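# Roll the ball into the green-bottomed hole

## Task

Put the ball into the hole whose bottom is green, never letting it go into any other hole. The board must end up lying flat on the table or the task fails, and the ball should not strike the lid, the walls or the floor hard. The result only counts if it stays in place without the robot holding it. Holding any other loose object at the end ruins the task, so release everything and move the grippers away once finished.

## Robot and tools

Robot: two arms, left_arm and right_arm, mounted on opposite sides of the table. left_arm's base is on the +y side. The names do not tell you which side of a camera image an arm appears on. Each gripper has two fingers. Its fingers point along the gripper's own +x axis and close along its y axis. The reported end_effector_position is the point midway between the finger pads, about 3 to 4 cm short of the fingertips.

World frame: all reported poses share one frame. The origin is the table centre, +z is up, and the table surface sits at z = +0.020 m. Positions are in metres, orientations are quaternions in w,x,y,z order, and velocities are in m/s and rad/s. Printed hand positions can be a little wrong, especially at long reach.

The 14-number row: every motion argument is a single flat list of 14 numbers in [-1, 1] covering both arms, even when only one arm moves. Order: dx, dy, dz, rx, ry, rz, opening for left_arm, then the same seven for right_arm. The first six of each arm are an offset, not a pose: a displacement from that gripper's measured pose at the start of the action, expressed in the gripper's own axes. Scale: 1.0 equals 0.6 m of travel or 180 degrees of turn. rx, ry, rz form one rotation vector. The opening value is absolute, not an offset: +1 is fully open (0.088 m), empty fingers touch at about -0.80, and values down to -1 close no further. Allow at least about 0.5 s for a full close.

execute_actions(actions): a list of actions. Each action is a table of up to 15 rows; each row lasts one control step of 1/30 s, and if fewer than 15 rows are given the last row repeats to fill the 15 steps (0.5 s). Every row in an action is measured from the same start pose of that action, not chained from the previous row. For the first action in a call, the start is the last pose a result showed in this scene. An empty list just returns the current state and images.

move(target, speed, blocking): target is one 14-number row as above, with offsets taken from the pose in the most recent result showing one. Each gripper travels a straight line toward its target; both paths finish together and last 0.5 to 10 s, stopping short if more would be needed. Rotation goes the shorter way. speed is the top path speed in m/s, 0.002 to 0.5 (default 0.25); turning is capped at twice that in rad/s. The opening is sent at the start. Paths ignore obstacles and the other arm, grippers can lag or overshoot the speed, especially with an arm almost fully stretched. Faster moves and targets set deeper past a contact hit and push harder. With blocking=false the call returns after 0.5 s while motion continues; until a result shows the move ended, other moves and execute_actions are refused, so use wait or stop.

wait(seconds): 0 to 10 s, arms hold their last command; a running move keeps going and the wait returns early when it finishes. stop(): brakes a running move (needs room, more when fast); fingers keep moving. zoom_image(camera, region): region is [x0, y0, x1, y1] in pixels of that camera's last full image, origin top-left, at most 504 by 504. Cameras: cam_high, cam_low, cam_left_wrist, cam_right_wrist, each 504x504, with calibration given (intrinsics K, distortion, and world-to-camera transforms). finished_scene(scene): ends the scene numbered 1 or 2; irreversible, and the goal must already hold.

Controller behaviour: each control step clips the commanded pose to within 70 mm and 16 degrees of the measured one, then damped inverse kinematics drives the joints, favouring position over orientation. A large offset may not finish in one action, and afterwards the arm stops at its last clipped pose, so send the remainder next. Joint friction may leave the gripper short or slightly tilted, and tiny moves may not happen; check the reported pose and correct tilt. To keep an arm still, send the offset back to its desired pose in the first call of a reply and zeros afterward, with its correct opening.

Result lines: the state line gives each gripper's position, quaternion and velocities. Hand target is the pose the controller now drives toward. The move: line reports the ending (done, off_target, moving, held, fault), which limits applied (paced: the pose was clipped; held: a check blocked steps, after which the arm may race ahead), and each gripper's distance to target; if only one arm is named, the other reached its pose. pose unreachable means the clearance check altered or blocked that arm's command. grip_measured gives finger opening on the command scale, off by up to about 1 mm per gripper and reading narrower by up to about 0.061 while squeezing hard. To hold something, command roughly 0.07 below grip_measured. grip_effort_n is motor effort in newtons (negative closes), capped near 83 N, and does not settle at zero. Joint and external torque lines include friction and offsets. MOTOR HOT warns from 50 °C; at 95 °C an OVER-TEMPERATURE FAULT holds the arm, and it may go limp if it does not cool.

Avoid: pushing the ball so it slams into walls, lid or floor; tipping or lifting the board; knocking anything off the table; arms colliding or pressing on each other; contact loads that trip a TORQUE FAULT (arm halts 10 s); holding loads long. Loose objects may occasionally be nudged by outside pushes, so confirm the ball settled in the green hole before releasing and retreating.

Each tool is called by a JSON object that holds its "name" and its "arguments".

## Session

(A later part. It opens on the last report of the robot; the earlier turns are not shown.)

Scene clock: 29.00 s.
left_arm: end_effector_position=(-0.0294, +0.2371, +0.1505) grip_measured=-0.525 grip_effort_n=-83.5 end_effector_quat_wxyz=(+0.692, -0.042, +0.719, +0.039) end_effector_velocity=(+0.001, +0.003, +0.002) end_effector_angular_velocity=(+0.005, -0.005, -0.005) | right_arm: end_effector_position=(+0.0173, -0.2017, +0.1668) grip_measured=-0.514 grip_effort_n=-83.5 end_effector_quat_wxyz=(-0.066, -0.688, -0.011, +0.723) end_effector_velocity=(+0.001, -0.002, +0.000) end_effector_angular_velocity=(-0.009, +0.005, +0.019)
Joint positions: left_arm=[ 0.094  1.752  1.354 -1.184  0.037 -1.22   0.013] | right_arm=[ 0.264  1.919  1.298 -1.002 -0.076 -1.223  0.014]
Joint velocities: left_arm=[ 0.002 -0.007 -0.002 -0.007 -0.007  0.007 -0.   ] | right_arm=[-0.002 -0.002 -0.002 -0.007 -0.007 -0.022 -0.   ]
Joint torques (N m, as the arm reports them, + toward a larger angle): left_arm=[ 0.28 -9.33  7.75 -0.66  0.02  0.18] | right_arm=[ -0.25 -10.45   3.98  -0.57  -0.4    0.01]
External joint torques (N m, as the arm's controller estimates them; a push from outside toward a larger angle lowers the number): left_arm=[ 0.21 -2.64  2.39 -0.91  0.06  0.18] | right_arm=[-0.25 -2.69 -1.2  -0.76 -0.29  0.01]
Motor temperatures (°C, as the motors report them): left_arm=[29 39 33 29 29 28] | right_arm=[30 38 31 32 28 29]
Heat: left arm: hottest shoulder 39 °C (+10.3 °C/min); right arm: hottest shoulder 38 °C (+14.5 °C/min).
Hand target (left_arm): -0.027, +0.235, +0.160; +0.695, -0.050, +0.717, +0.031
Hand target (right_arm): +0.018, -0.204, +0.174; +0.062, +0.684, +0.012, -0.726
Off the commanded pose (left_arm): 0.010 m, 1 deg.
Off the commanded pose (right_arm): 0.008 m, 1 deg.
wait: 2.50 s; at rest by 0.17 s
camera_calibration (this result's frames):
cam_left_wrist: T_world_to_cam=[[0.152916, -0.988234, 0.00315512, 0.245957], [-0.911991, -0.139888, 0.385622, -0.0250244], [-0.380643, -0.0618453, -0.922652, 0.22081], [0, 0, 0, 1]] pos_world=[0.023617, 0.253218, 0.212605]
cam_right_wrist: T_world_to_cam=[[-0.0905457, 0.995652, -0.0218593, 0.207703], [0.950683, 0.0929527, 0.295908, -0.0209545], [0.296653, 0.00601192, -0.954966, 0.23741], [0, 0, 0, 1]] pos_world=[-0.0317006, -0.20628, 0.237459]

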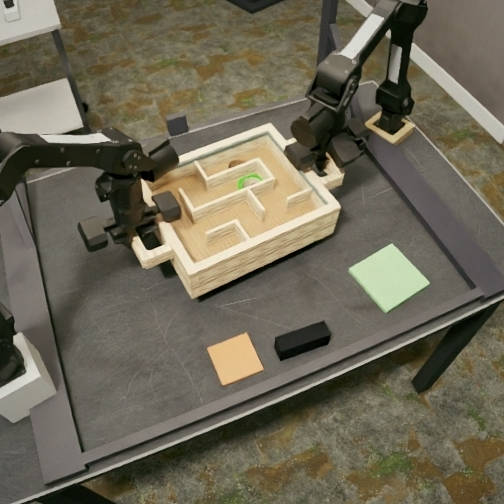

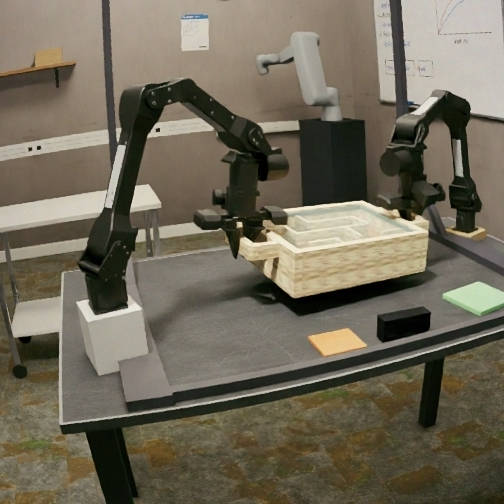

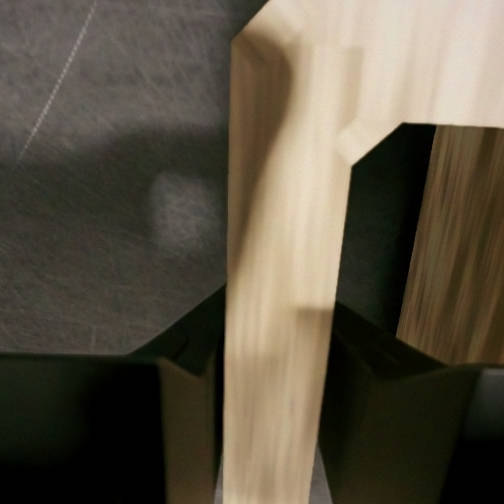

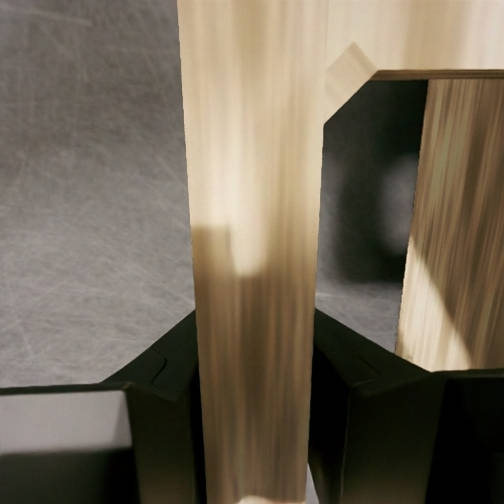

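{"name": "move", "arguments": {"target": [0.073,0,0,0,-0.017,0,-0.75,0.1,0,0,0,0.014,-0.02,-0.75], "speed": 0.025}}

{"name": "move", "arguments": {"target": [0,0,0,0,0,0,0.15,0,0,0,0,0,0,0.15]}}

{"name": "move", "arguments": {"target": [-0.15,0,0,0,0,0,0.15,-0.15,0,0,0,0,0,0.15], "speed": 0.15}}

Scene clock: 33.23 s.
left_arm: end_effector_position=(-0.0313, +0.2360, +0.1064) grip_measured=-0.525 grip_effort_n=-83.5 end_effector_quat_wxyz=(+0.709, -0.040, +0.703, +0.041) end_effector_velocity=(-0.001, -0.001, +0.000) end_effector_angular_velocity=(-0.004, -0.010, +0.000) | right_arm: end_effector_position=(+0.0149, -0.2033, +0.1086) grip_measured=-0.514 grip_effort_n=-83.5 end_effector_quat_wxyz=(-0.040, -0.701, -0.036, +0.711) end_effector_velocity=(+0.001, -0.002, -0.002) end_effector_angular_velocity=(-0.006, +0.005, +0.005)
Joint positions: left_arm=[ 0.065  1.782  1.21  -0.997 -0.009 -1.248  0.013] | right_arm=[ 0.301  1.984  1.132 -0.718 -0.014 -1.184  0.014]
Joint velocities: left_arm=[-0.007 -0.002 -0.002  0.007 -0.007 -0.007 -0.   ] | right_arm=[-0.002 -0.002 -0.012  0.007 -0.007 -0.007 -0.   ]
Joint torques (N m, as the arm reports them, + toward a larger angle): left_arm=[-0.03 -8.72  4.17  0.61 -0.29 -0.01] | right_arm=[ 0.42 -7.43  3.62  0.04 -0.14  0.16]
External joint torques (N m, as the arm's controller estimates them; a push from outside toward a larger angle lowers the number): left_arm=[ 0.01 -2.02 -1.03  0.31 -0.23 -0.01] | right_arm=[ 0.46  0.3  -1.12 -0.27 -0.08  0.16]
Motor temperatures (°C, as the motors report them): left_arm=[29 40 34 29 29 28] | right_arm=[30 39 31 32 28 29]
Heat: left arm: hottest shoulder 40 °C (+10.8 °C/min); right arm: hottest shoulder 39 °C (+14.4 °C/min).
Hand target (left_arm): -0.031, +0.237, +0.107; +0.711, -0.041, +0.701, +0.041
Hand target (right_arm): +0.014, -0.206, +0.107; +0.043, +0.703, +0.034, -0.709
Off the commanded pose (left_arm): 0.001 m, 0 deg.
Off the commanded pose (right_arm): 0.004 m, 1 deg.
move: done
camera_calibration (this result's frames):
cam_left_wrist: T_world_to_cam=[[0.151841, -0.988402, 0.00253375, 0.245352], [-0.929132, -0.14186, 0.341452, -0.00536853], [-0.337132, -0.0542005, -0.939896, 0.180702], [0, 0, 0, 1]] pos_world=[0.0186779, 0.251539, 0.171052]
cam_right_wrist: T_world_to_cam=[[-0.0903337, 0.99467, 0.0497199, 0.199795], [0.940534, 0.0687887, 0.332661, -0.0100627], [0.327468, 0.0768138, -0.941735, 0.195047], [0, 0, 0, 1]] pos_world=[-0.036359, -0.21302, 0.177096]

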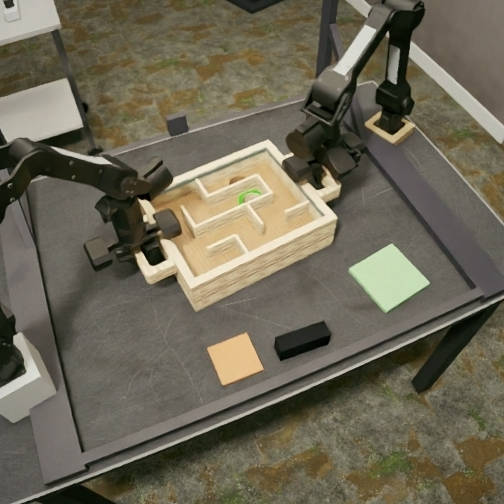

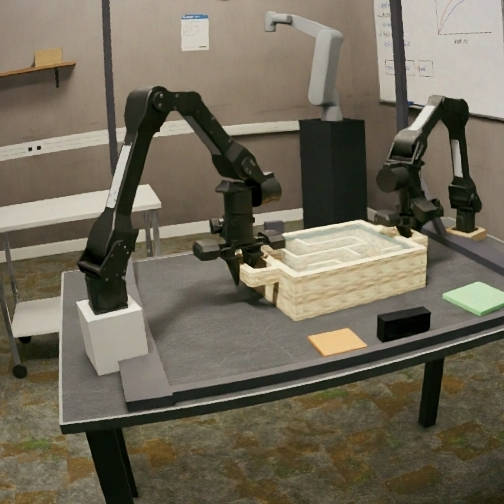

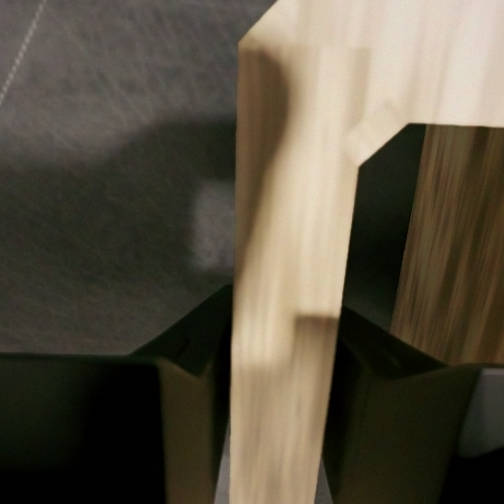

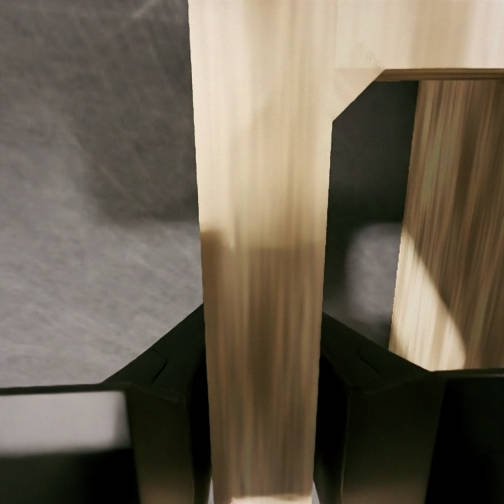

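Scene clock: 33.97 s.
left_arm: end_effector_position=(-0.0312, +0.2356, +0.1064) grip_measured=+0.145 grip_effort_n=16.0 end_effector_quat_wxyz=(+0.709, -0.041, +0.703, +0.040) end_effector_velocity=(-0.003, +0.001, +0.000) end_effector_angular_velocity=(+0.003, +0.010, +0.005) | right_arm: end_effector_position=(+0.0150, -0.2034, +0.1086) grip_measured=+0.145 grip_effort_n=15.6 end_effector_quat_wxyz=(-0.040, -0.701, -0.036, +0.711) end_effector_velocity=(+0.000, -0.006, +0.000) end_effector_angular_velocity=(-0.030, +0.009, +0.005)
Joint positions: left_arm=[ 0.065  1.782  1.21  -0.995 -0.009 -1.248  0.046] | right_arm=[ 0.301  1.984  1.132 -0.719 -0.014 -1.184  0.046]
Joint velocities: left_arm=[-0.002 -0.002 -0.002 -0.007  0.007 -0.007  0.001] | right_arm=[-0.002 -0.002 -0.002 -0.022 -0.022 -0.007  0.001]
Joint torques (N m, as the arm reports them, + toward a larger angle): left_arm=[-0.02 -7.93  4.83  0.24 -0.08  0.02] | right_arm=[-0.22 -7.52  4.13  0.36 -0.08 -0.05]
External joint torques (N m, as the arm's controller estimates them; a push from outside toward a larger angle lowers the number): left_arm=[-0.01 -1.19 -0.38 -0.04 -0.02  0.02] | right_arm=[-0.27  0.21 -0.55  0.09  0.   -0.05]
Motor temperatures (°C, as the motors report them): left_arm=[29 40 34 29 29 28] | right_arm=[30 39 31 32 28 29]
Heat: left arm: hottest shoulder 40 °C (+10.6 °C/min); right arm: hottest shoulder 39 °C (+14.1 °C/min).
Hand target (left_arm): -0.031, +0.236, +0.106; +0.709, -0.040, +0.703, +0.041
Hand target (right_arm): +0.015, -0.203, +0.109; +0.040, +0.701, +0.036, -0.711
Off the commanded pose (left_arm): 0.000 m, 0 deg.
Off the commanded pose (right_arm): 0.000 m, 0 deg.
move: done
camera_calibration (this result's frames):
cam_left_wrist: T_world_to_cam=[[0.151838, -0.988396, 0.00436466, 0.244756], [-0.929407, -0.14127, 0.340947, -0.00535286], [-0.336374, -0.0558253, -0.940072, 0.181167], [0, 0, 0, 1]] pos_world=[0.0188017, 0.251274, 0.171067]
cam_right_wrist: T_world_to_cam=[[-0.0899723, 0.994737, 0.0490143, 0.200033], [0.940439, 0.0686551, 0.332958, -0.0101849], [0.32784, 0.076052, -0.941667, 0.194864], [0, 0, 0, 1]] pos_world=[-0.0363087, -0.213101, 0.177084]

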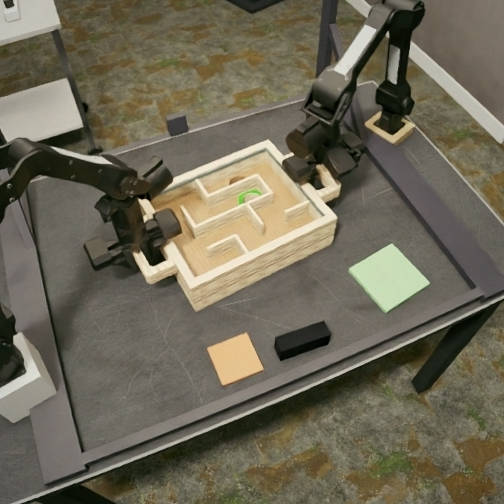

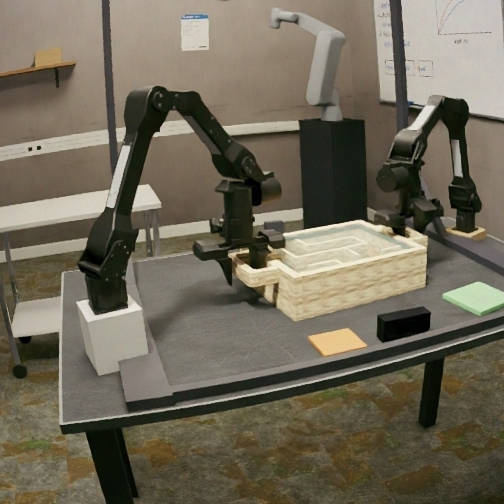

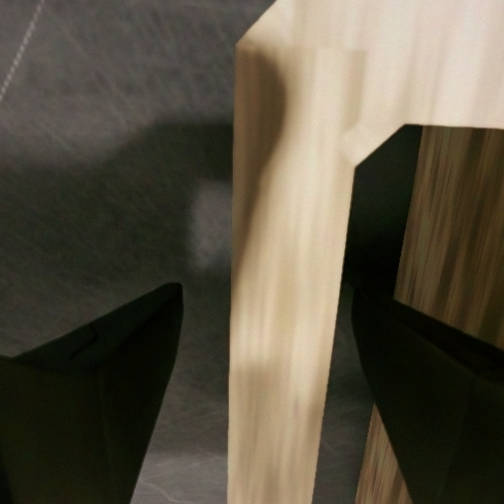

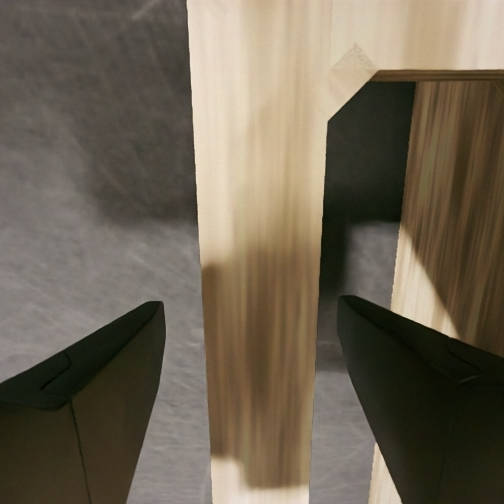

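Scene clock: 35.10 s.
left_arm: end_effector_position=(-0.0319, +0.2373, +0.1915) grip_measured=+0.147 grip_effort_n=16.5 end_effector_quat_wxyz=(+0.708, -0.036, +0.704, +0.045) end_effector_velocity=(+0.001, -0.002, +0.001) end_effector_angular_velocity=(-0.008, -0.012, +0.005) | right_arm: end_effector_position=(+0.0164, -0.2057, +0.1931) grip_measured=+0.147 grip_effort_n=15.6 end_effector_quat_wxyz=(-0.046, -0.704, -0.032, +0.708) end_effector_velocity=(+0.003, -0.005, +0.003) end_effector_angular_velocity=(-0.020, -0.019, +0.010)
Joint positions: left_arm=[ 0.065  1.734  1.497 -1.343 -0.009 -1.248  0.046] | right_arm=[ 0.301  1.846  1.314 -1.054 -0.014 -1.186  0.046]
Joint velocities: left_arm=[-0.002 -0.002  0.002  0.007 -0.007 -0.007 -0.   ] | right_arm=[ 0.002 -0.002  0.007 -0.037  0.007 -0.007 -0.   ]
Joint torques (N m, as the arm reports them, + toward a larger angle): left_arm=[-0.18 -8.57  6.37  0.19 -0.09 -0.04] | right_arm=[-0.36 -8.31  5.49  0.12 -0.07 -0.11]
External joint torques (N m, as the arm's controller estimates them; a push from outside toward a larger angle lowers the number): left_arm=[-0.18 -2.08  1.01 -0.07 -0.03 -0.04] | right_arm=[-0.39 -0.88  0.11 -0.14  0.   -0.11]
Motor temperatures (°C, as the motors report them): left_arm=[29 40 34 29 29 28] | right_arm=[30 39 31 32 28 29]
Heat: left arm: hottest shoulder 40 °C (+10.3 °C/min); right arm: hottest shoulder 39 °C (+13.7 °C/min).
Hand target (left_arm): -0.032, +0.236, +0.196; +0.709, -0.041, +0.702, +0.040
Hand target (right_arm): +0.017, -0.203, +0.198; +0.040, +0.702, +0.036, -0.711
Off the commanded pose (left_arm): 0.005 m, 1 deg.
Off the commanded pose (right_arm): 0.006 m, 1 deg.
move: done
camera_calibration (this result's frames):
cam_left_wrist: T_world_to_cam=[[0.151824, -0.988365, -0.009184, 0.248732], [-0.927361, -0.145655, 0.344653, -0.0344708], [-0.34198, -0.0438095, -0.938685, 0.257741], [0, 0, 0, 1]] pos_world=[0.0184123, 0.252108, 0.256103]
cam_right_wrist: T_world_to_cam=[[-0.0917999, 0.995174, 0.0346618, 0.201169], [0.937844, 0.0747069, 0.338921, -0.0393356], [0.334696, 0.0636202, -0.940176, 0.271251], [0, 0, 0, 1]] pos_world=[-0.0354287, -0.214516, 0.261383]

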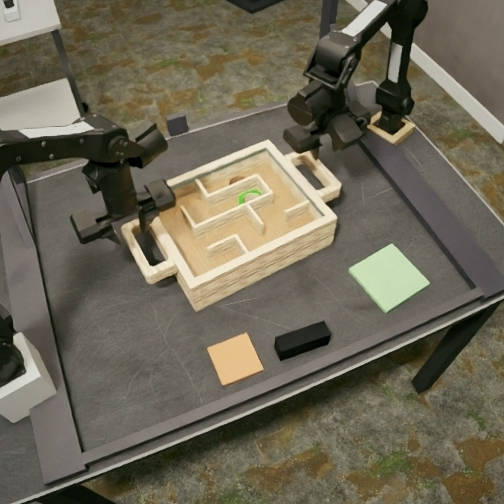

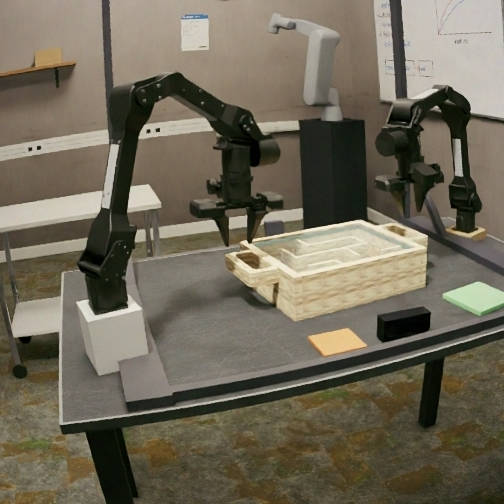

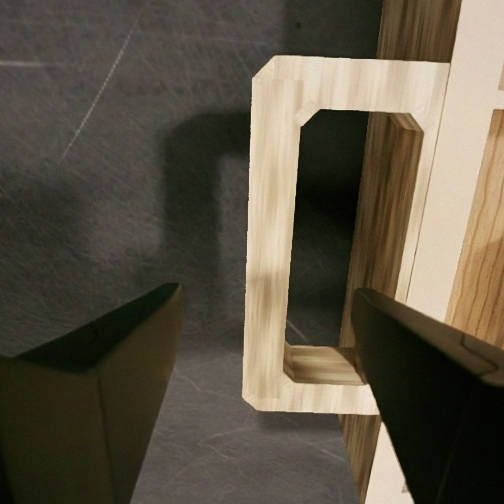

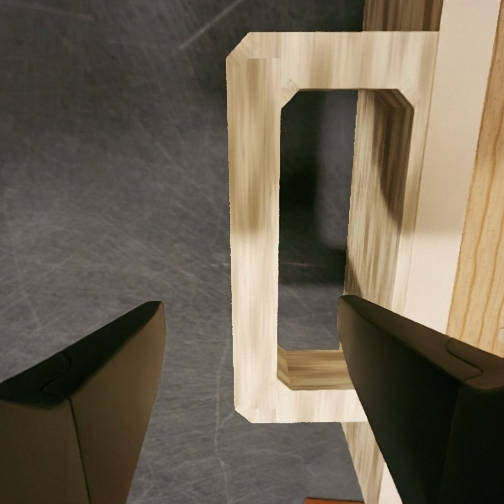

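{"name": "finished_scene", "arguments": {"scene": 2}}

The scene is finished: the task was done.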